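## Task

Slide or carry the orange bin, and no other bin, to the edge of the bench closest to the arms. Then set the hook down flat on the bench next to that bin, with its handle sticking out past that same edge. All other objects must stay resting on whatever currently supports them. Nothing may count on a robot to stay in place at the end: release everything and pull the arms away before finishing.

## Robot and tools

Robots. Three identical i2rt Big YAM arms, named arm1, arm2 and arm3. Each has six revolute joints, a two-finger gripper and a wrist camera. With joints 1 and 6 at zero and the hand level and pointing ahead, the wrist camera rides on top of the hand looking toward the fingertips. Maximum reach is roughly 1.0 m from the joint 1 axis. Joints move at different speeds, so the hand may sweep a wide, curved path between postures. Two fixed room cameras, room_a and room_b, also watch the scene.

Frames. Any pose printed in results is in a single shared scene frame with its origin on the floor and +z up. The hand point is halfway between the fingertips; its z axis runs along the fingers and the fingers close along its y axis. Foot poses are never printed.

execute_actions. Argument actions is a list holding exactly one action, or empty to just read state and pictures. An action is an object keyed by robot name (arm1, arm2, arm3), one entry per arm you want to command; each entry holds joints, a map from joint name to an absolute target (not an offset). Names and ranges: joint1_rad -2.879 to 2.879 (base yaw, positive counter-clockwise seen from above, 0 faces the direction of the foot); joint2_rad 0 to 3.141 (shoulder, 0 means upper arm pointing back about level, larger lifts it up and forward); joint3_rad 0 to 3.019 (elbow, 0 fully folded, larger opens); joint4_rad -1.692 to 1.57 (hand pitch, positive tips fingers up); joint5_rad -1.57 to 1.57 (sideways hand swing, positive toward the arm's right); joint6_rad -2.094 to 2.094 (hand roll, positive clockwise viewed from behind the hand). These are radians. gripper_m is fingertip spacing in metres, 0 to 0.093. Arrival tolerances: ±0.045, 0.14, 0.09, 0.055, 0.03, 0.035 rad and ±0.003 m. All motions in one action begin together and may finish at different moments; an action runs at most 15 s. Omitted joints or arms may keep pushing toward older targets. Optional cameras lists which images to return (arm1_cam_wrist, arm2_cam_wrist, arm3_cam_wrist, room_a, room_b, or all; omitted/null means all, [] means none). A bad key, bad camera or out-of-range number rejects the whole call with no motion. Example: {"arm1": {"joints": {"gripper_m": 0.05}}, "arm2": {"joints": {"joint1_rad": 0.3}}}.

wait: seconds from 0 to 10; commands nothing and returns the same state and pictures as an empty action.

zoom_image: camera plus region [x0, y0, x1, y1] in pixels of that camera's latest full image, top-left is (0, 0), at most 504 by 504. Gives a closer, sharper view.

read_manual: optional section, only "licences"; returns licence text, moves nothing.

finished_scene: scene, the integer number of the scene being closed. Irreversible; it reports whether the goal was met and then starts the next task. The goal must already hold and keep holding. Ending a reply without any tool call ends everything.

Result lines. joint_positions gives current joint values. The pictures line names the cameras in the order of the returned images. joint_status tells how each commanded motion of the last accepted action ended: done; off_target (rested away from target, may still push); contact_stop or time_out (target dropped, joint holds where it stopped, though after time_out a joint may keep a nearby target within 0.375, 0.375, 0.113, 0.225, 0.075, 0.3 rad for joints 1 to 6 and keep pushing, and will move there if freed); not_followed, meaning a safety check refused that arm's joint targets (a "joint command not followed" line, often with a cause:, appears; the gripper part still runs, and the refused targets may be retried on later actions). on_its_own covers what the call did not command; held at is the target a joint holds, not its position. To relieve a joint pushing on something, command it to its reported position. Very small target changes may not move a joint. Joint torques are raw drive outputs per arm joint, with per-arm offset, scale and noise, so treat them as rough. MOTOR HOT appears at 85 °C; at 100 °C an OVER-TEMPERATURE FAULT drops that arm and its gripper until cooled, and commanded keys show limit_stop_at_motor_heat; resend targets afterwards. Heat builds while loads are held, even while you are thinking, and partly carries over to the next task. If a result reports a stop, later motion, wait and finish calls in that same reply are skipped.

Cautions. The arms do not halt on contact and can press hard; avoid sustained shoving. Arm-to-arm hard presses end the run; the anti-collision check ignores fingers, gripper housings and wrist cameras and can react late. Never push or drop objects off the work area or onto the floor. Avoid drops, slips and slams. Loose objects may occasionally be nudged by outside disturbances. The simulation keeps running while you compose replies, with the robot holding its last command, so long deliberation leaves arms loaded. Before finishing, open the grippers and move all arms clear of the bin and hook.

Each tool is called after "Request:" as name(argument=value, ...), one argument or row to a line, values as JSON.

## Session

I'll start by observing the scene.

Request:
execute_actions(
  actions=[],
)

Scene clock: 0.00 s.
Joint torques (N m, as the arm reports them, + toward a larger angle): no reading
arm1.joint_positions: joint1_rad=-0.386 joint2_rad=+0.411 joint3_rad=+1.475 joint4_rad=-1.334 joint5_rad=+0.230 joint6_rad=-0.067 gripper_m=+0.095
arm1.joint_status: not commanded
arm1.hand: x=-0.8643 y=+0.1079 z=+1.3261 quat_wxyz=(-0.548, +0.443, -0.658, -0.267) (m; scene frame)
arm2.joint_positions: joint1_rad=+0.000 joint2_rad=+0.270 joint3_rad=+1.687 joint4_rad=-1.462 joint5_rad=+0.195 joint6_rad=+0.278 gripper_m=+0.094
arm2.joint_status: not commanded
arm2.hand: x=+0.0564 y=-0.0195 z=+1.4114 quat_wxyz=(-0.441, +0.406, -0.600, -0.530) (m; scene frame)
arm3.joint_positions: joint1_rad=+0.569 joint2_rad=+0.464 joint3_rad=+1.444 joint4_rad=-1.290 joint5_rad=+0.176 joint6_rad=-0.175 gripper_m=+0.094
arm3.joint_status: not commanded
arm3.hand: x=+0.8597 y=+0.1468 z=+1.3962 quat_wxyz=(-0.387, +0.715, -0.372, -0.448) (m; scene frame)
pictures: arm1_cam_wrist, arm2_cam_wrist, arm3_cam_wrist, room_a, room_b
Images, in order (width x height): arm1_cam_wrist 504x504, arm2_cam_wrist 504x504, arm3_cam_wrist 504x504, room_a 504x504, room_b 504x504.

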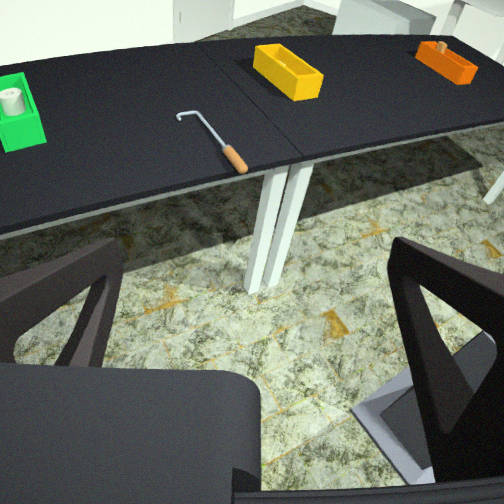

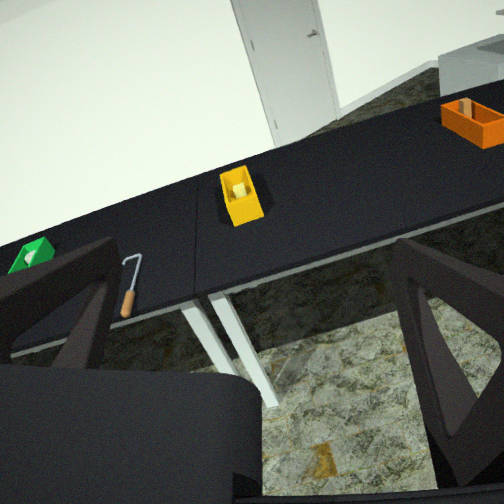

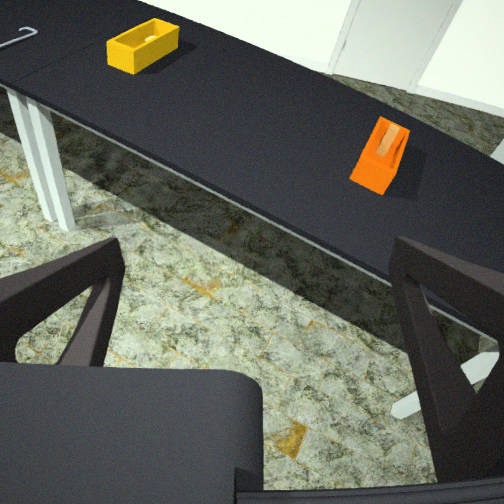

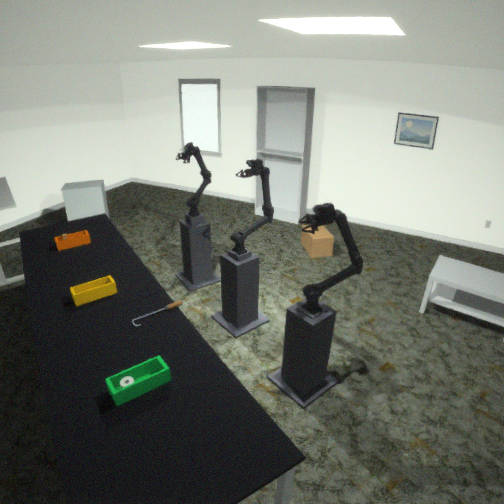

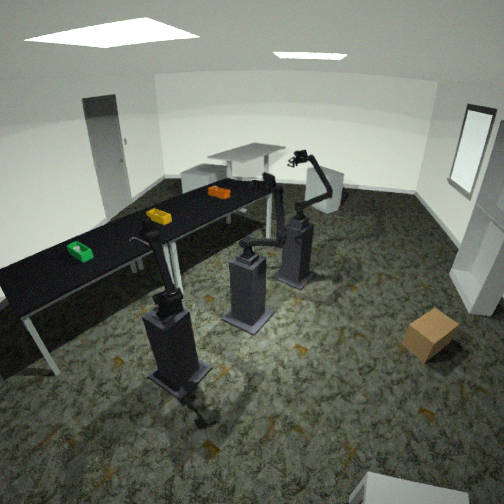

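Request:
zoom_image(
  camera="room_a",
  region=[0, 180, 320, 500],
)

Request:
zoom_image(
  camera="arm1_cam_wrist",
  region=[140, 20, 500, 200],
)

Request:
zoom_image(
  camera="arm3_cam_wrist",
  region=[300, 90, 460, 250],
)

Request:
zoom_image(
  camera="room_b",
  region=[0, 130, 360, 430],
)

Region (0, 180, 320, 500) of room_a's 504x504 image, scaled by 1.575, with more detail than that image has.

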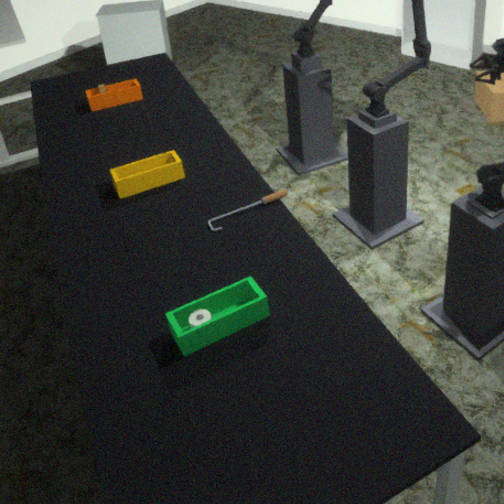

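Region (140, 20, 500, 200) of arm1_cam_wrist's 504x504 image, scaled by 1.400, with more detail than that image has.

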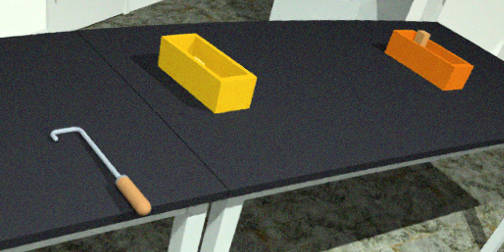

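Region (300, 90, 460, 250) of arm3_cam_wrist's 504x504 image, scaled by 3.150, with more detail than that image has.

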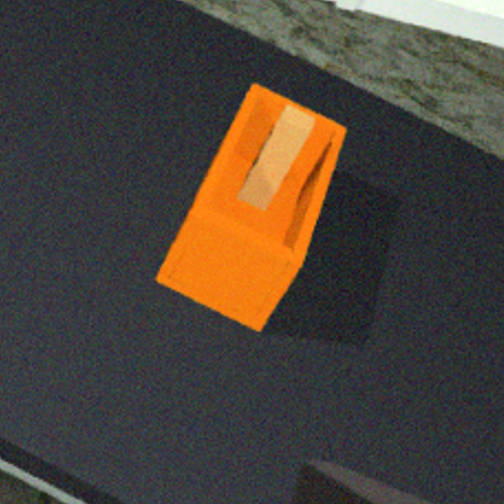

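Region (0, 130, 360, 430) of room_b's 504x504 image, scaled by 1.400, with more detail than that image has.

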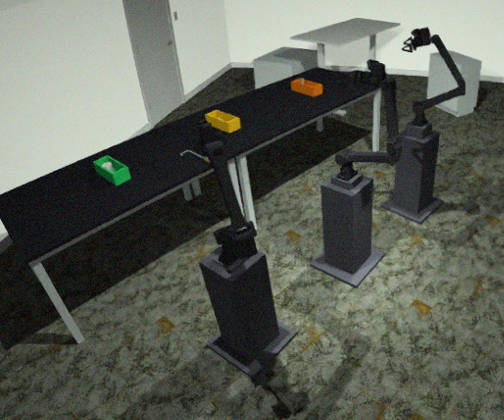

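Request:
zoom_image(
  camera="arm2_cam_wrist",
  region=[60, 200, 220, 360],
)

Request:
zoom_image(
  camera="arm2_cam_wrist",
  region=[344, 200, 504, 360],
)

Region (60, 200, 220, 360) of arm2_cam_wrist's 504x504 image, scaled by 3.150, with more detail than that image has.

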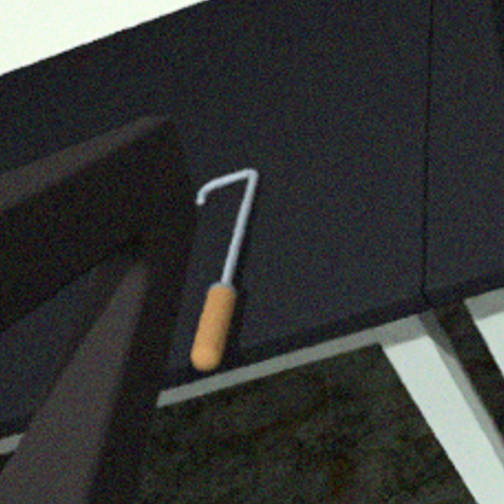

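Region (344, 200, 504, 360) of arm2_cam_wrist's 504x504 image, scaled by 3.150, with more detail than that image has.

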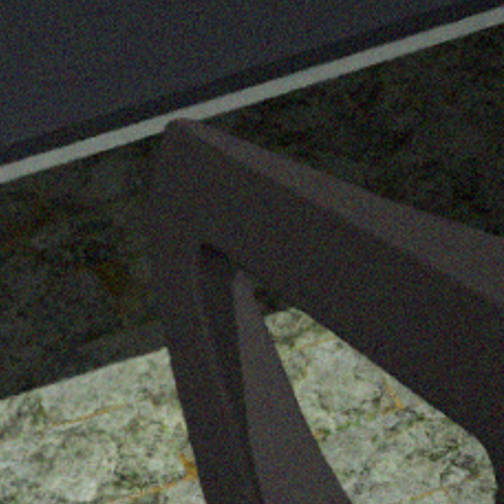

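Request:
execute_actions(
  actions=[
    {"arm2": {"joints": {"joint1_rad": 0.29, "joint2_rad": 1.126, "joint3_rad": 0.961, "joint4_rad": -0.435, "joint5_rad": 0.0, "joint6_rad": 0.0}}, "arm3": {"joints": {"joint1_rad": -0.05, "joint2_rad": 1.347, "joint3_rad": 1.25, "joint4_rad": -0.403, "joint5_rad": 0.0, "joint6_rad": 0.0}}},
  ],
)

Scene clock: 121.57 s.
Joint torques (N m, as the arm reports them, + toward a larger angle): arm1=[ 1.7   7.24  6.76  1.37 -0.04  0.  ] | arm2=[ 0.57 -8.55 10.28  2.51  0.08 -0.22] | arm3=[ -0.36 -10.8    9.73   2.19   0.02   0.08]
arm1.joint_positions: joint1_rad=-0.386 joint2_rad=+0.411 joint3_rad=+1.475 joint4_rad=-1.334 joint5_rad=+0.230 joint6_rad=-0.067 gripper_m=+0.095
arm1.joint_status: not commanded
arm1.hand: x=-0.8643 y=+0.1079 z=+1.3261 quat_wxyz=(-0.548, +0.443, -0.658, -0.267) (m; scene frame)
arm2.joint_positions: joint1_rad=+0.283 joint2_rad=+1.136 joint3_rad=+0.946 joint4_rad=-0.461 joint5_rad=+0.002 joint6_rad=+0.012 gripper_m=+0.094
arm2.joint_status: all done
arm2.hand: x=-0.1662 y=+0.4601 z=+1.0308 quat_wxyz=(-0.243, +0.736, -0.510, -0.372) (m; scene frame)
arm3.joint_positions: joint1_rad=-0.057 joint2_rad=+1.352 joint3_rad=+1.240 joint4_rad=-0.423 joint5_rad=+0.000 joint6_rad=-0.010 gripper_m=+0.094
arm3.joint_status: all done
arm3.hand: x=+0.9560 y=+0.5932 z=+1.1401 quat_wxyz=(-0.363, +0.598, -0.630, -0.337) (m; scene frame)
pictures: arm1_cam_wrist, arm2_cam_wrist, arm3_cam_wrist, room_a, room_b
Images, in order (width x height): arm1_cam_wrist 504x504, arm2_cam_wrist 504x504, arm3_cam_wrist 504x504, room_a 504x504, room_b 504x504.

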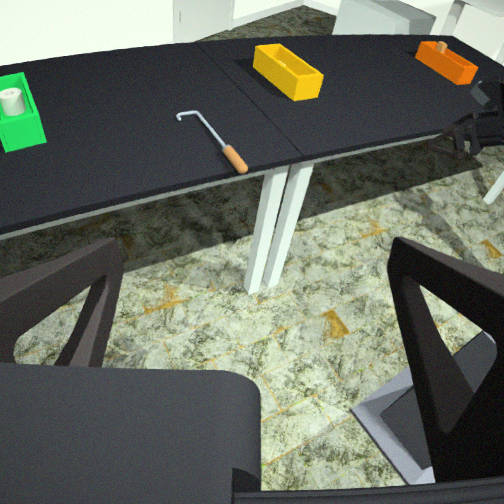

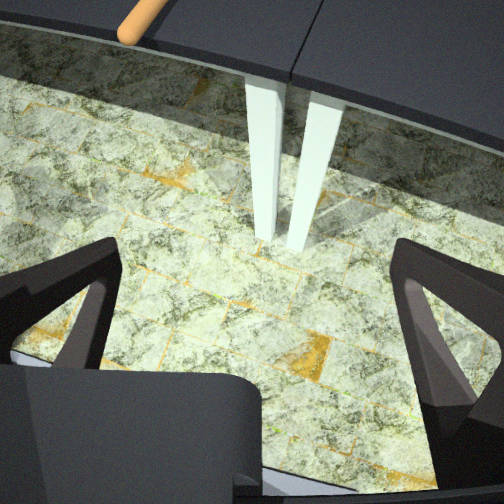

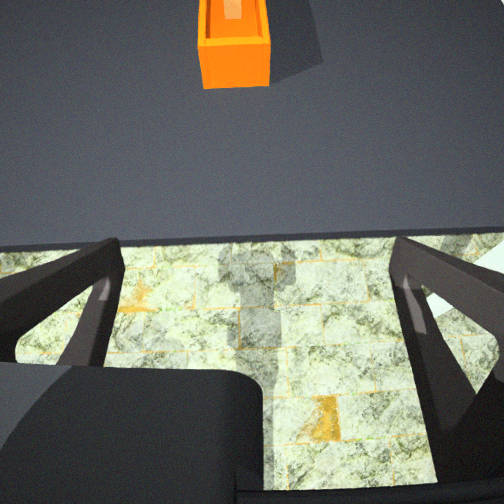

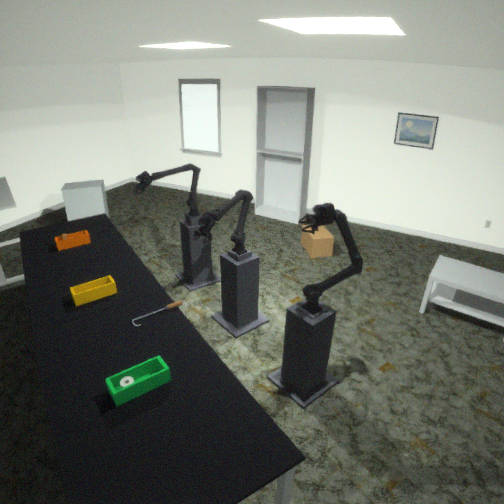

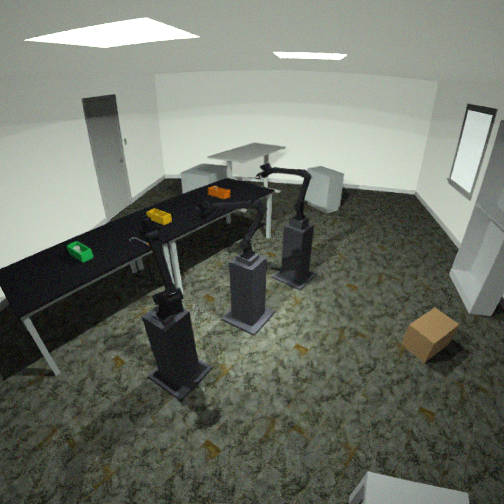

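Request:
zoom_image(
  camera="arm2_cam_wrist",
  region=[200, 40, 400, 280],
)

Request:
zoom_image(
  camera="arm2_cam_wrist",
  region=[60, 0, 260, 100],
)

Request:
zoom_image(
  camera="arm3_cam_wrist",
  region=[150, 0, 350, 120],
)

Region (200, 40, 400, 280) of arm2_cam_wrist's 504x504 image, scaled by 2.100, with more detail than that image has.

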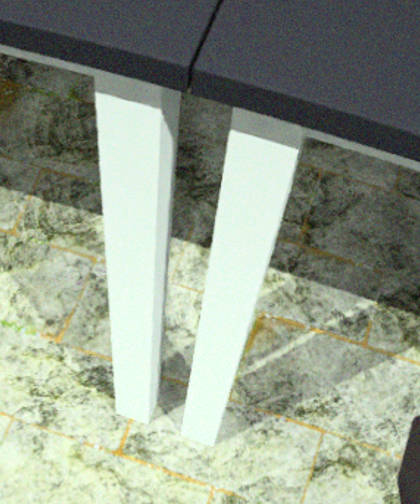

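Region (60, 0, 260, 100) of arm2_cam_wrist's 504x504 image, scaled by 2.520, with more detail than that image has.

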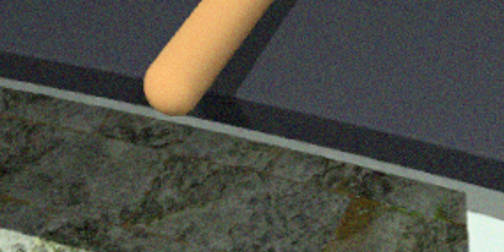

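Region (150, 0, 350, 120) of arm3_cam_wrist's 504x504 image, scaled by 2.520, with more detail than that image has; it fills the top 302 rows of this view, and the rest is white.

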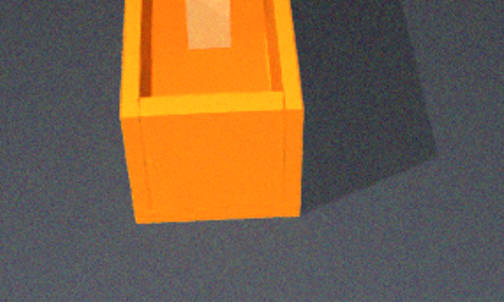

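Request:
execute_actions(
  actions=[
    {"arm2": {"joints": {"joint1_rad": 0.663, "joint2_rad": 2.355, "joint3_rad": 1.57, "joint4_rad": 0.83, "joint5_rad": 0.768, "joint6_rad": 0.0}}, "arm3": {"joints": {"joint1_rad": -0.032, "joint2_rad": 2.02, "joint3_rad": 1.74, "joint4_rad": 0.01, "joint5_rad": 0.0, "joint6_rad": 0.0}}},
  ],
)

Scene clock: 243.37 s.
Joint torques (N m, as the arm reports them, + toward a larger angle): arm1=[ 1.68  6.83  6.84  1.32 -0.06  0.01] | arm2=[ -0.6  -23.32   8.76   2.45   0.19  -0.2 ] | arm3=[ -0.31 -21.79  12.64   2.09   0.02   0.07]
arm1.joint_positions: joint1_rad=-0.386 joint2_rad=+0.411 joint3_rad=+1.475 joint4_rad=-1.334 joint5_rad=+0.230 joint6_rad=-0.067 gripper_m=+0.095
arm1.joint_status: not commanded
arm1.hand: x=-0.8643 y=+0.1079 z=+1.3261 quat_wxyz=(-0.548, +0.443, -0.658, -0.267) (m; scene frame)
arm2.joint_positions: joint1_rad=+0.671 joint2_rad=+2.375 joint3_rad=+1.544 joint4_rad=+0.806 joint5_rad=+0.766 joint6_rad=+0.010 gripper_m=+0.094
arm2.joint_status: all done
arm2.hand: x=-0.4537 y=+0.6568 z=+0.8098 quat_wxyz=(-0.493, +0.504, -0.507, -0.496) (m; scene frame)
arm3.joint_positions: joint1_rad=-0.039 joint2_rad=+2.039 joint3_rad=+1.684 joint4_rad=-0.009 joint5_rad=+0.000 joint6_rad=-0.009 gripper_m=+0.094
arm3.joint_status: all done
arm3.hand: x=+0.9565 y=+0.8381 z=+1.0115 quat_wxyz=(-0.413, +0.572, -0.592, -0.391) (m; scene frame)
pictures: arm1_cam_wrist, arm2_cam_wrist, arm3_cam_wrist, room_a, room_b
Images, in order (width x height): arm1_cam_wrist 504x504, arm2_cam_wrist 504x504, arm3_cam_wrist 504x504, room_a 504x504, room_b 504x504.

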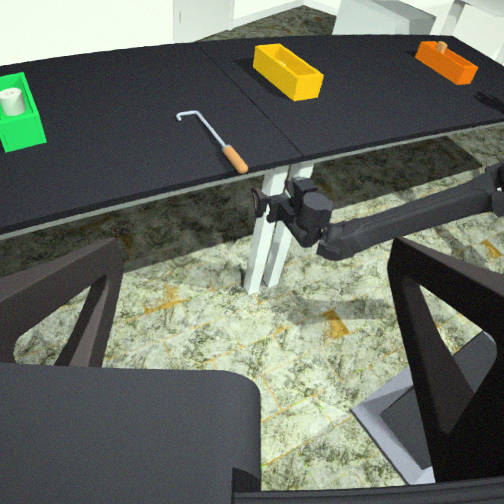

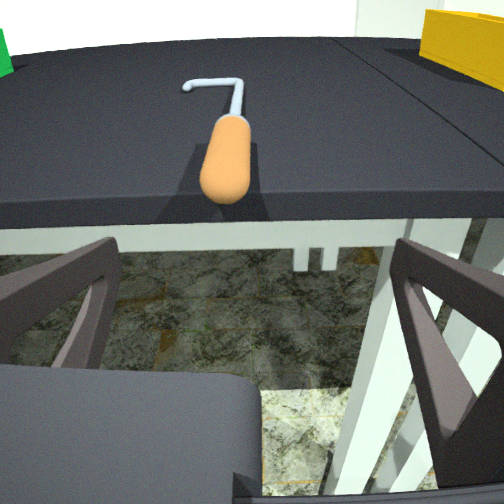

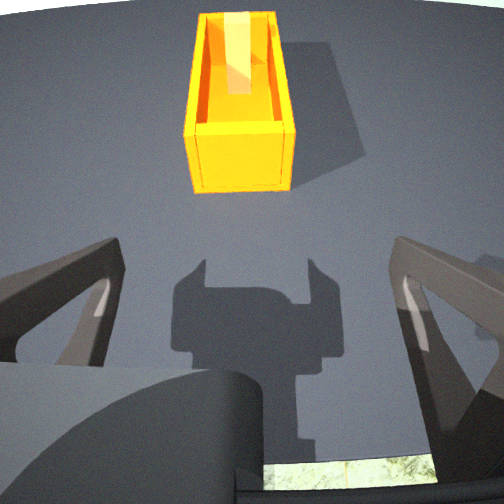

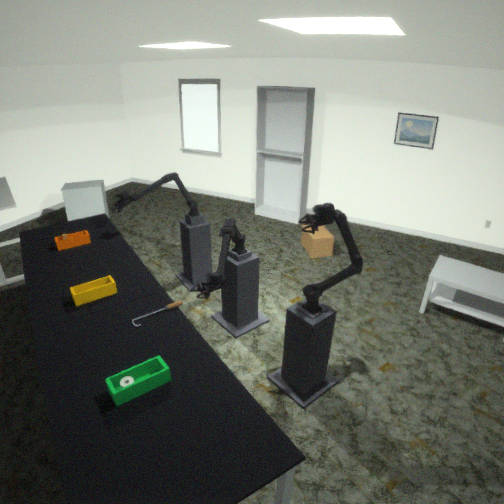

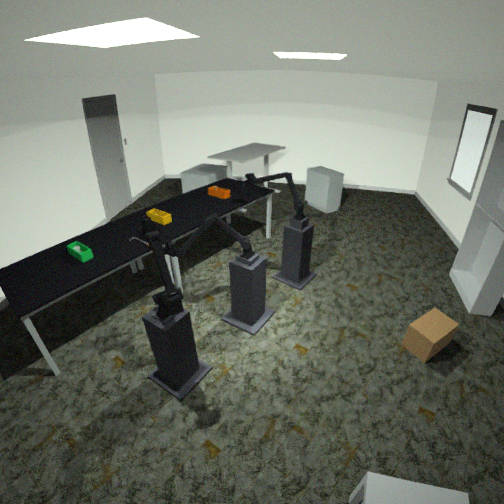

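Request:
zoom_image(
  camera="arm2_cam_wrist",
  region=[150, 20, 350, 270],
)

Request:
zoom_image(
  camera="arm3_cam_wrist",
  region=[150, 0, 380, 230],
)

Request:
zoom_image(
  camera="arm3_cam_wrist",
  region=[240, 400, 444, 504],
)

Request:
zoom_image(
  camera="arm1_cam_wrist",
  region=[160, 100, 360, 270],
)

Region (150, 20, 350, 270) of arm2_cam_wrist's 504x504 image, scaled by 2.016, with more detail than that image has; it fills the left 403 columns of this view, and the rest is white.

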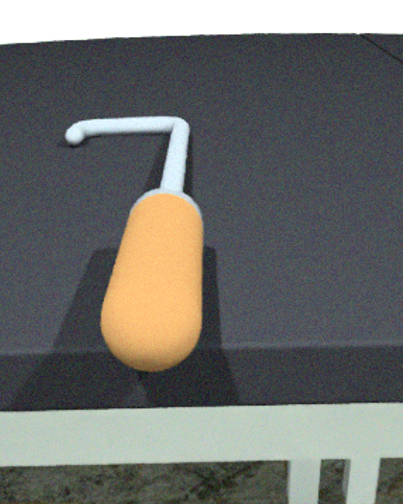

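Region (150, 0, 380, 230) of arm3_cam_wrist's 504x504 image, scaled by 2.191, with more detail than that image has.

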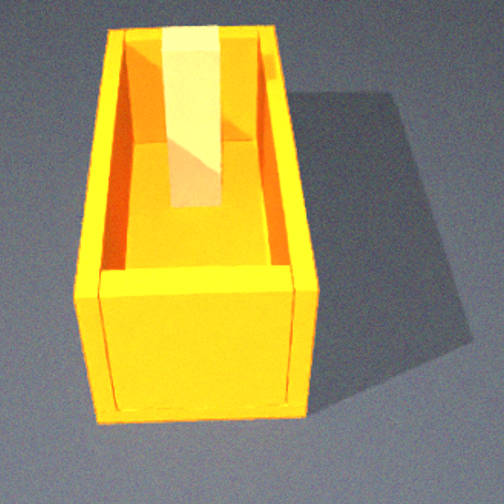

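Region (240, 400, 444, 504) of arm3_cam_wrist's 504x504 image, scaled by 2.471, with more detail than that image has; it fills the top 257 rows of this view, and the rest is white.

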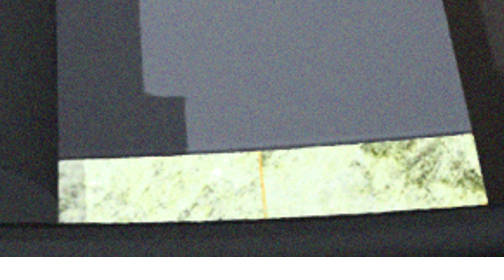

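Region (160, 100, 360, 270) of arm1_cam_wrist's 504x504 image, scaled by 2.520, with more detail than that image has; it fills the top 428 rows of this view, and the rest is white.

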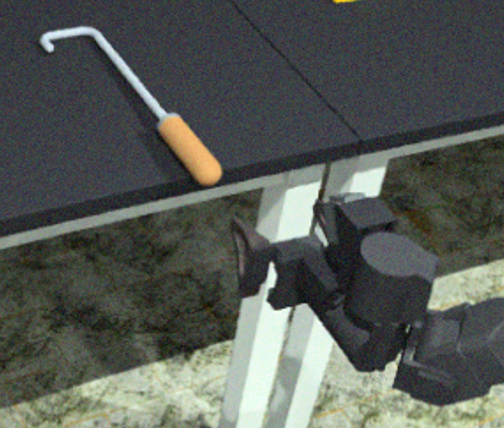

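Request:
execute_actions(
  actions=[
    {"arm1": {"joints": {"joint1_rad": -0.167, "joint2_rad": 2.03, "joint3_rad": 1.07, "joint4_rad": 1.015, "joint5_rad": 0.553, "joint6_rad": -1.571}}, "arm2": {"joints": {"joint1_rad": 0.551, "joint2_rad": 2.25, "joint3_rad": 2.275, "joint4_rad": -0.027, "joint5_rad": 0.623, "joint6_rad": 0.224}}, "arm3": {"joints": {"joint1_rad": -0.05, "joint2_rad": 1.0, "joint3_rad": 1.0, "joint4_rad": -0.4, "joint5_rad": 0.0, "joint6_rad": 0.0}}},
  ],
  cameras=["arm1_cam_wrist", "arm2_cam_wrist", "room_a"],
)

Scene clock: 365.53 s.
Joint torques (N m, as the arm reports them, + toward a larger angle): arm1=[  1.59 -17.5    6.62   2.     0.06   0.02] | arm2=[  0.46 -22.68  12.21   1.01   0.08   0.  ] | arm3=[-1.58 -5.38  8.9   1.02  0.02  0.08]
arm1.joint_positions: joint1_rad=-0.171 joint2_rad=+2.034 joint3_rad=+1.063 joint4_rad=+0.989 joint5_rad=+0.549 joint6_rad=-1.562 gripper_m=+0.095
arm1.joint_status: all done
arm1.hand: x=-0.7942 y=+0.6834 z=+0.8392 quat_wxyz=(-0.681, +0.666, -0.217, +0.214) (m; scene frame)
arm2.joint_positions: joint1_rad=+0.547 joint2_rad=+2.235 joint3_rad=+2.236 joint4_rad=-0.010 joint5_rad=+0.625 joint6_rad=+0.212 gripper_m=+0.094
arm2.joint_status: all done
arm2.hand: x=-0.4441 y=+0.7847 z=+1.1371 quat_wxyz=(-0.435, +0.449, -0.551, -0.553) (m; scene frame)
arm3.joint_positions: joint1_rad=-0.039 joint2_rad=+0.991 joint3_rad=+1.004 joint4_rad=-0.389 joint5_rad=+0.000 joint6_rad=-0.009 gripper_m=+0.094
arm3.joint_status: all done
arm3.hand: x=+0.9404 y=+0.4788 z=+1.1924 quat_wxyz=(-0.409, +0.574, -0.594, -0.387) (m; scene frame)
pictures: arm1_cam_wrist, arm2_cam_wrist, room_a
Images, in order (width x height): arm1_cam_wrist 504x504, arm2_cam_wrist 504x504, room_a 504x504.

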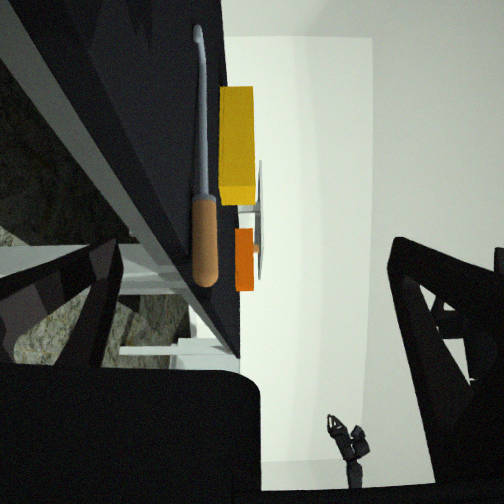

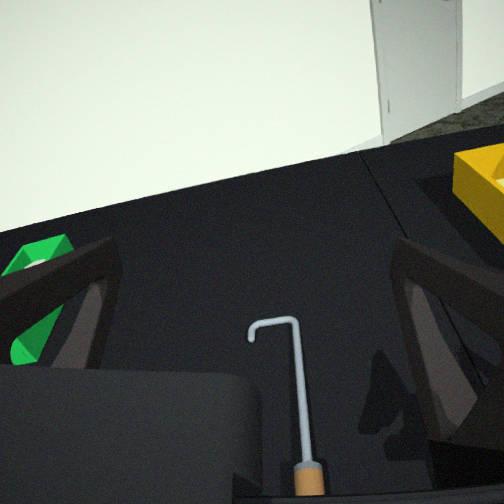

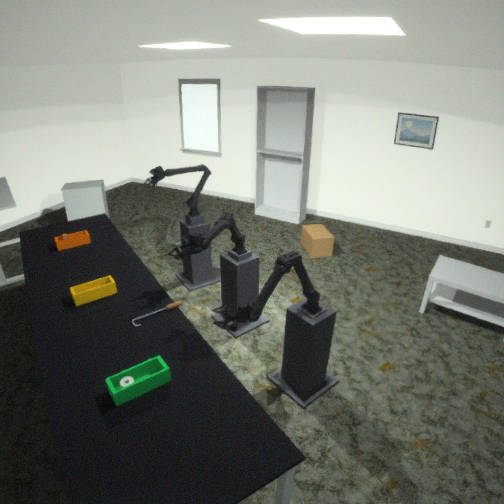

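Request:
zoom_image(
  camera="arm1_cam_wrist",
  region=[170, 70, 290, 310],
)

Request:
zoom_image(
  camera="arm1_cam_wrist",
  region=[150, 180, 290, 380],
)

Region (170, 70, 290, 310) of arm1_cam_wrist's 504x504 image, scaled by 2.100, with more detail than that image has.

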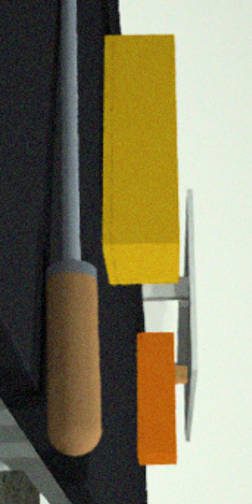

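Region (150, 180, 290, 380) of arm1_cam_wrist's 504x504 image, scaled by 2.520, with more detail than that image has; it fills the left 353 columns of this view, and the rest is white.

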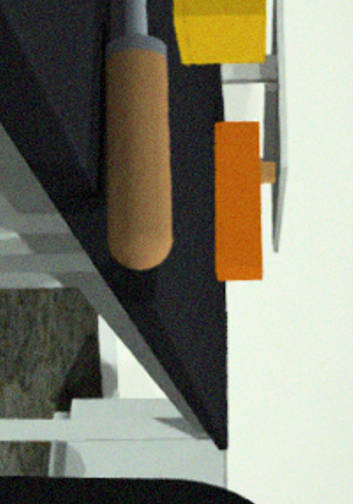

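Request:
execute_actions(
  actions=[
    {"arm2": {"joints": {"joint2_rad": 2.545, "joint3_rad": 2.285, "joint4_rad": -0.068, "joint6_rad": 0.236}}},
  ],
  cameras=["arm1_cam_wrist", "arm2_cam_wrist"],
)

Scene clock: 442.97 s.
Joint torques (N m, as the arm reports them, + toward a larger angle): arm1=[  1.78 -17.45   6.69   2.     0.07   0.  ] | arm2=[  0.56 -27.95  10.48   1.46   0.24   0.02] | arm3=[-1.64 -4.81  9.    1.01  0.01  0.07]
arm1.joint_positions: joint1_rad=-0.171 joint2_rad=+2.034 joint3_rad=+1.063 joint4_rad=+0.989 joint5_rad=+0.549 joint6_rad=-1.563 gripper_m=+0.095
arm1.joint_status: not commanded
arm1.hand: x=-0.7942 y=+0.6834 z=+0.8392 quat_wxyz=(-0.681, +0.666, -0.216, +0.214) (m; scene frame)
arm2.joint_positions: joint1_rad=+0.547 joint2_rad=+2.565 joint3_rad=+2.265 joint4_rad=-0.063 joint5_rad=+0.624 joint6_rad=+0.224 gripper_m=+0.094
arm2.joint_status: all done
arm2.hand: x=-0.4699 y=+0.8129 z=+0.8431 quat_wxyz=(-0.419, +0.560, -0.576, -0.423) (m; scene frame)
arm3.joint_positions: joint1_rad=-0.039 joint2_rad=+0.991 joint3_rad=+1.004 joint4_rad=-0.389 joint5_rad=+0.000 joint6_rad=-0.009 gripper_m=+0.094
arm3.joint_status: not commanded
arm3.hand: x=+0.9404 y=+0.4788 z=+1.1924 quat_wxyz=(-0.409, +0.574, -0.594, -0.387) (m; scene frame)
pictures: arm1_cam_wrist, arm2_cam_wrist
Images, in order (width x height): arm1_cam_wrist 504x504, arm2_cam_wrist 504x504.

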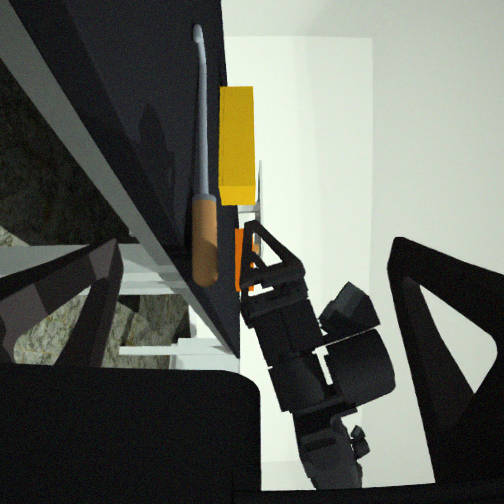

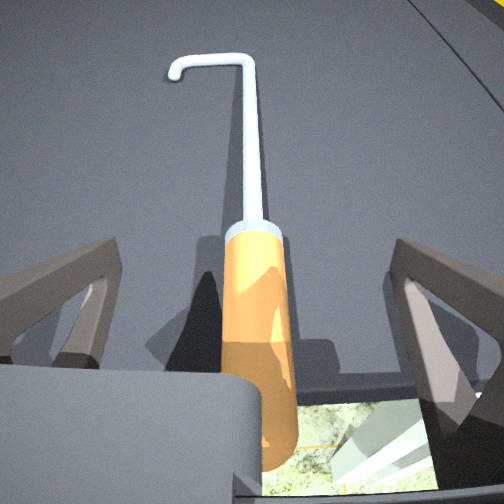

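Request:
zoom_image(
  camera="arm1_cam_wrist",
  region=[170, 180, 330, 340],
)

Request:
zoom_image(
  camera="arm2_cam_wrist",
  region=[140, 200, 444, 504],
)

Region (170, 180, 330, 340) of arm1_cam_wrist's 504x504 image, scaled by 3.150, with more detail than that image has.

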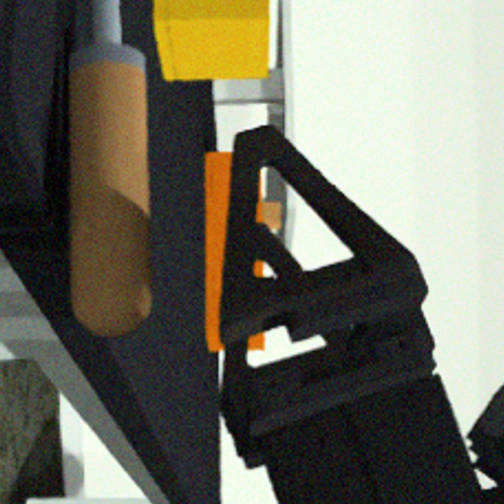

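Region (140, 200, 444, 504) of arm2_cam_wrist's 504x504 image, scaled by 1.658, with more detail than that image has.

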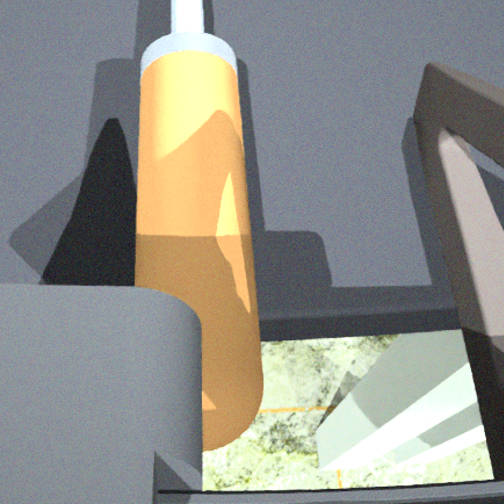

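Request:
execute_actions(
  actions=[
    {"arm2": {"joints": {"joint2_rad": 2.605, "joint4_rad": 0.043}}},
  ],
  cameras=["arm1_cam_wrist", "arm2_cam_wrist"],
)

Scene clock: 475.63 s.
Joint torques (N m, as the arm reports them, + toward a larger angle): arm1=[  1.74 -17.44   6.68   1.97   0.07   0.01] | arm2=[  0.45 -23.48  10.49   2.57   0.21   0.02] | arm3=[-1.6  -4.6   9.01  1.05  0.02  0.08]
arm1.joint_positions: joint1_rad=-0.171 joint2_rad=+2.034 joint3_rad=+1.063 joint4_rad=+0.989 joint5_rad=+0.549 joint6_rad=-1.563 gripper_m=+0.095
arm1.joint_status: not commanded
arm1.hand: x=-0.7942 y=+0.6834 z=+0.8392 quat_wxyz=(-0.681, +0.666, -0.216, +0.214) (m; scene frame)
arm2.joint_positions: joint1_rad=+0.547 joint2_rad=+2.566 joint3_rad=+2.265 joint4_rad=+0.017 joint5_rad=+0.624 joint6_rad=+0.224 gripper_m=+0.094
arm2.joint_status: all done
arm2.hand: x=-0.4730 y=+0.8173 z=+0.8584 quat_wxyz=(-0.423, +0.536, -0.573, -0.454) (m; scene frame)
arm3.joint_positions: joint1_rad=-0.039 joint2_rad=+0.991 joint3_rad=+1.004 joint4_rad=-0.389 joint5_rad=+0.000 joint6_rad=-0.009 gripper_m=+0.094
arm3.joint_status: not commanded
arm3.hand: x=+0.9404 y=+0.4788 z=+1.1924 quat_wxyz=(-0.409, +0.574, -0.594, -0.387) (m; scene frame)
pictures: arm1_cam_wrist, arm2_cam_wrist
Images, in order (width x height): arm1_cam_wrist 504x504, arm2_cam_wrist 504x504.

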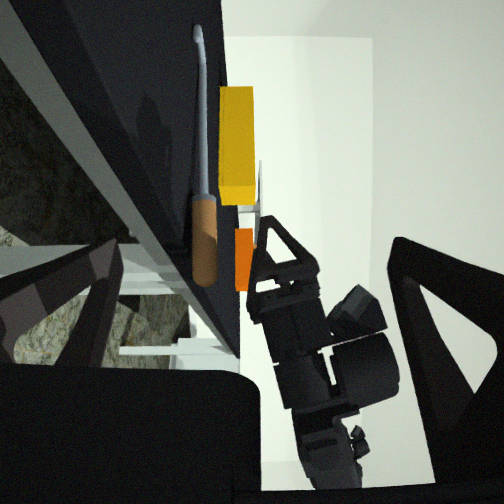

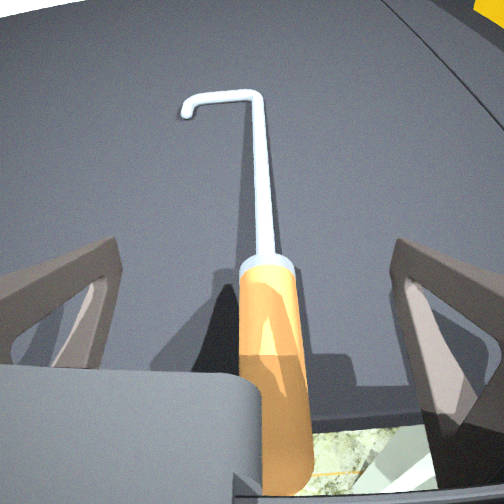

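Request:
execute_actions(
  actions=[
    {"arm2": {"joints": {"joint2_rad": 2.635}}},
  ],
  cameras=["arm1_cam_wrist", "arm2_cam_wrist"],
)

Scene clock: 500.80 s.
Joint torques (N m, as the arm reports them, + toward a larger angle): arm1=[  1.78 -17.6    6.62   1.93   0.06   0.01] | arm2=[  0.5  -24.24  10.47   2.47   0.22   0.02] | arm3=[-1.63 -4.73  8.98  1.04  0.    0.08]
arm1.joint_positions: joint1_rad=-0.171 joint2_rad=+2.034 joint3_rad=+1.063 joint4_rad=+0.989 joint5_rad=+0.549 joint6_rad=-1.563 gripper_m=+0.095
arm1.joint_status: not commanded
arm1.hand: x=-0.7942 y=+0.6834 z=+0.8392 quat_wxyz=(-0.681, +0.666, -0.216, +0.214) (m; scene frame)
arm2.joint_positions: joint1_rad=+0.547 joint2_rad=+2.607 joint3_rad=+2.265 joint4_rad=+0.020 joint5_rad=+0.624 joint6_rad=+0.224 gripper_m=+0.094
arm2.joint_status: all done
arm2.hand: x=-0.4725 y=+0.8159 z=+0.8209 quat_wxyz=(-0.421, +0.548, -0.575, -0.439) (m; scene frame)
arm3.joint_positions: joint1_rad=-0.039 joint2_rad=+0.991 joint3_rad=+1.004 joint4_rad=-0.389 joint5_rad=+0.000 joint6_rad=-0.009 gripper_m=+0.094
arm3.joint_status: not commanded
arm3.hand: x=+0.9404 y=+0.4788 z=+1.1924 quat_wxyz=(-0.409, +0.574, -0.594, -0.387) (m; scene frame)
pictures: arm1_cam_wrist, arm2_cam_wrist
Images, in order (width x height): arm1_cam_wrist 504x504, arm2_cam_wrist 504x504.

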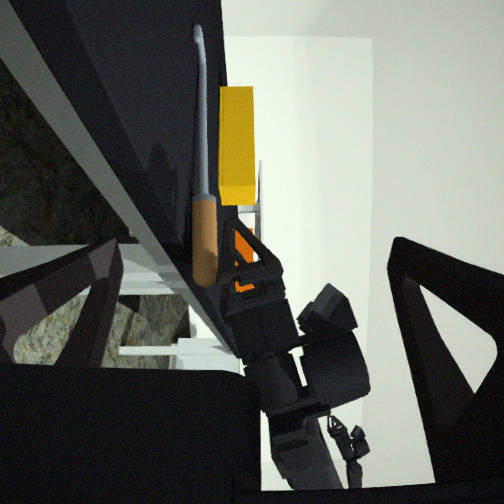

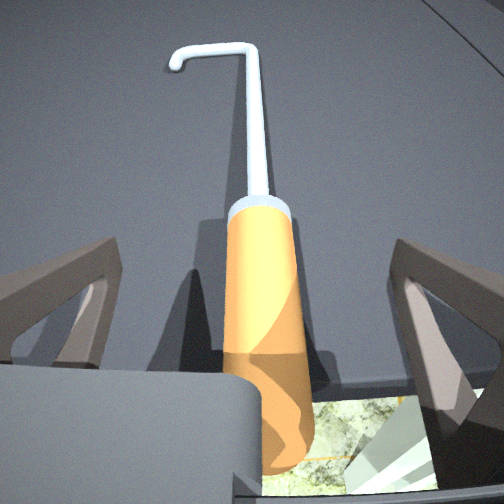

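Request:
execute_actions(
  actions=[
    {"arm2": {"joints": {"joint2_rad": 2.672}}},
  ],
  cameras=["arm1_cam_wrist", "arm2_cam_wrist"],
)

Scene clock: 508.73 s.
Joint torques (N m, as the arm reports them, + toward a larger angle): arm1=[  1.57 -17.42   6.69   1.92   0.06   0.02] | arm2=[  0.42 -24.56  10.28   2.46   0.23   0.02] | arm3=[-1.58 -4.78  9.03  1.04  0.01  0.07]
arm1.joint_positions: joint1_rad=-0.171 joint2_rad=+2.034 joint3_rad=+1.063 joint4_rad=+0.989 joint5_rad=+0.549 joint6_rad=-1.563 gripper_m=+0.095
arm1.joint_status: not commanded
arm1.hand: x=-0.7942 y=+0.6834 z=+0.8392 quat_wxyz=(-0.681, +0.666, -0.216, +0.214) (m; scene frame)
arm2.joint_positions: joint1_rad=+0.547 joint2_rad=+2.642 joint3_rad=+2.265 joint4_rad=+0.020 joint5_rad=+0.624 joint6_rad=+0.224 gripper_m=+0.094
arm2.joint_status: all done
arm2.hand: x=-0.4713 y=+0.8136 z=+0.7886 quat_wxyz=(-0.419, +0.558, -0.576, -0.425) (m; scene frame)
arm3.joint_positions: joint1_rad=-0.039 joint2_rad=+0.991 joint3_rad=+1.004 joint4_rad=-0.389 joint5_rad=+0.000 joint6_rad=-0.009 gripper_m=+0.094
arm3.joint_status: not commanded
arm3.hand: x=+0.9404 y=+0.4788 z=+1.1924 quat_wxyz=(-0.409, +0.574, -0.594, -0.387) (m; scene frame)
pictures: arm1_cam_wrist, arm2_cam_wrist
Images, in order (width x height): arm1_cam_wrist 504x504, arm2_cam_wrist 504x504.

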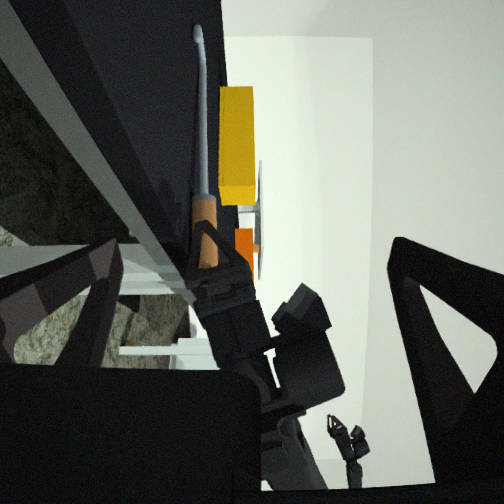

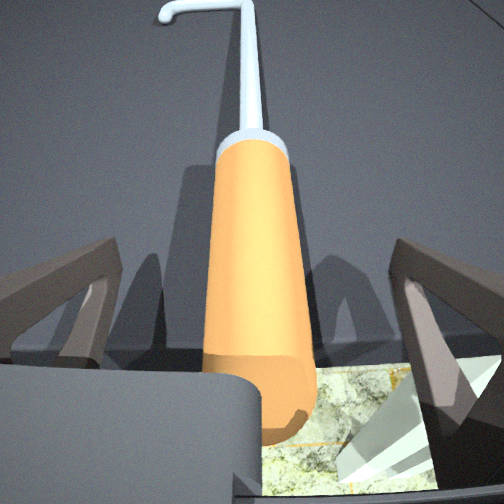

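Request:
zoom_image(
  camera="arm1_cam_wrist",
  region=[150, 180, 310, 340],
)

Region (150, 180, 310, 340) of arm1_cam_wrist's 504x504 image, scaled by 3.150, with more detail than that image has.

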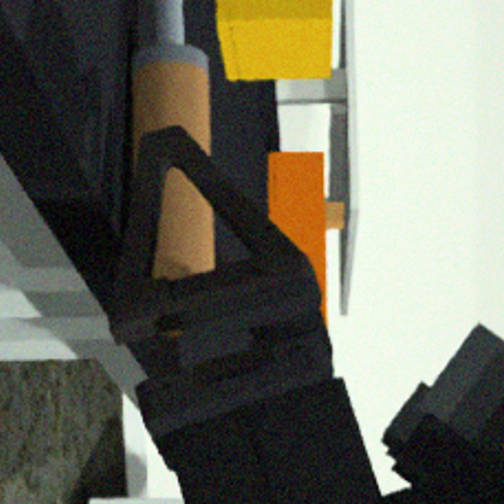

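Request:
execute_actions(
  actions=[
    {"arm2": {"joints": {"gripper_m": 0.0}}},
  ],
  cameras=["arm1_cam_wrist", "arm2_cam_wrist"],
)

Scene clock: 516.23 s.
Joint torques (N m, as the arm reports them, + toward a larger angle): arm1=[  1.72 -17.27   6.71   2.02   0.06   0.01] | arm2=[  0.51 -24.35  10.28   2.49   0.28   0.02] | arm3=[-1.58 -4.73  8.99  1.02  0.    0.08]
arm1.joint_positions: joint1_rad=-0.171 joint2_rad=+2.034 joint3_rad=+1.063 joint4_rad=+0.989 joint5_rad=+0.549 joint6_rad=-1.563 gripper_m=+0.095
arm1.joint_status: not commanded
arm1.hand: x=-0.7942 y=+0.6834 z=+0.8392 quat_wxyz=(-0.681, +0.666, -0.216, +0.214) (m; scene frame)
arm2.joint_positions: joint1_rad=+0.547 joint2_rad=+2.642 joint3_rad=+2.265 joint4_rad=+0.020 joint5_rad=+0.623 joint6_rad=+0.225 gripper_m=+0.029
arm2.joint_status: gripper_m off_target (ended at +0.029, target +0.000)
arm2.hand: x=-0.4715 y=+0.8136 z=+0.7885 quat_wxyz=(-0.419, +0.558, -0.576, -0.426) (m; scene frame)
arm3.joint_positions: joint1_rad=-0.039 joint2_rad=+0.991 joint3_rad=+1.004 joint4_rad=-0.389 joint5_rad=+0.000 joint6_rad=-0.009 gripper_m=+0.094
arm3.joint_status: not commanded
arm3.hand: x=+0.9404 y=+0.4788 z=+1.1924 quat_wxyz=(-0.409, +0.574, -0.594, -0.387) (m; scene frame)
pictures: arm1_cam_wrist, arm2_cam_wrist
Images, in order (width x height): arm1_cam_wrist 504x504, arm2_cam_wrist 504x504.

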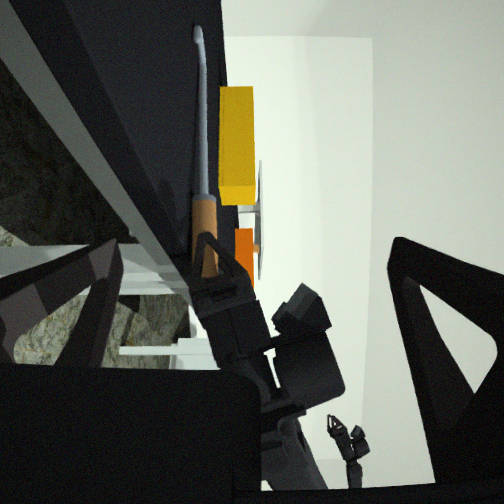

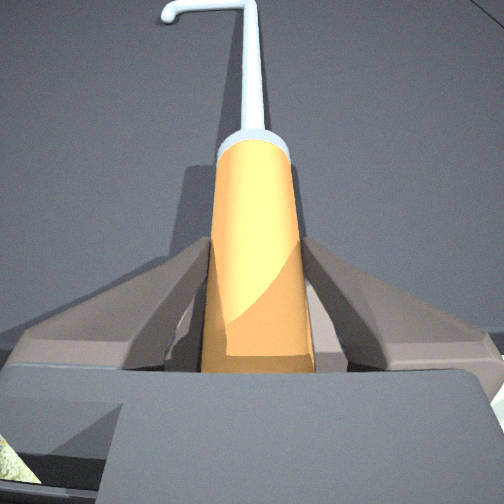

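Request:
execute_actions(
  actions=[
    {"arm1": {"joints": {"joint1_rad": 0.3, "joint2_rad": 0.41, "joint3_rad": 1.475, "joint4_rad": -1.0, "joint5_rad": 0.0, "joint6_rad": 0.0}}, "arm2": {"joints": {"joint2_rad": 2.2}}, "arm3": {"joints": {"joint1_rad": 0.021, "joint2_rad": 2.2, "joint3_rad": 1.12, "joint4_rad": 1.147, "joint5_rad": -0.604, "joint6_rad": 1.571}}},
  ],
  cameras=["arm2_cam_wrist", "arm3_cam_wrist", "room_a"],
)

Scene clock: 593.43 s.
Joint torques (N m, as the arm reports them, + toward a larger angle): arm1=[ 1.57  6.99  5.69  0.62 -0.21  0.09] | arm2=[  0.32 -26.51  11.6    2.34   0.08  -0.01] | arm3=[ -0.72 -16.68   6.85   2.16  -0.1    0.01]
arm1.joint_positions: joint1_rad=+0.297 joint2_rad=+0.407 joint3_rad=+1.472 joint4_rad=-0.984 joint5_rad=+0.004 joint6_rad=-0.009 gripper_m=+0.095
arm1.joint_status: all done
arm1.hand: x=-0.9866 y=+0.1257 z=+1.4084 quat_wxyz=(-0.411, +0.568, -0.372, -0.607) (m; scene frame)
arm2.joint_positions: joint1_rad=+0.550 joint2_rad=+2.232 joint3_rad=+2.254 joint4_rad=+0.022 joint5_rad=+0.624 joint6_rad=+0.225 gripper_m=+0.029
arm2.joint_status: all done
arm2.hand: x=-0.4458 y=+0.7825 z=+1.1573 quat_wxyz=(-0.431, +0.428, -0.548, -0.575) (m; scene frame)
arm3.joint_positions: joint1_rad=+0.019 joint2_rad=+2.194 joint3_rad=+1.093 joint4_rad=+1.125 joint5_rad=-0.601 joint6_rad=+1.561 gripper_m=+0.094
arm3.joint_status: all done
arm3.hand: x=+0.8128 y=+0.6832 z=+0.8562 quat_wxyz=(+0.207, +0.220, -0.664, -0.684) (m; scene frame)
pictures: arm2_cam_wrist, arm3_cam_wrist, room_a
Images, in order (width x height): arm2_cam_wrist 504x504, arm3_cam_wrist 504x504, room_a 504x504.

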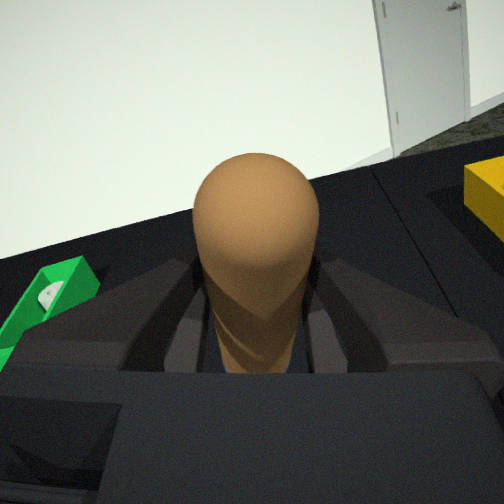

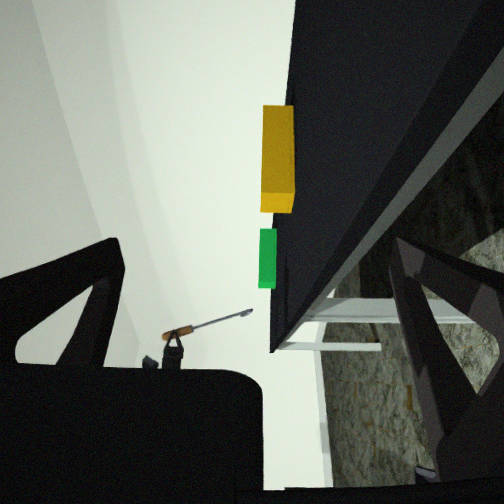

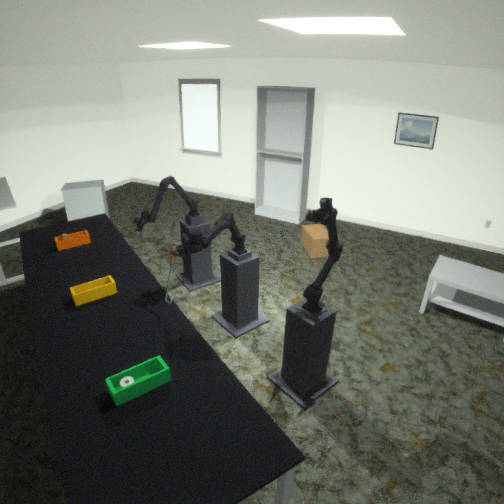

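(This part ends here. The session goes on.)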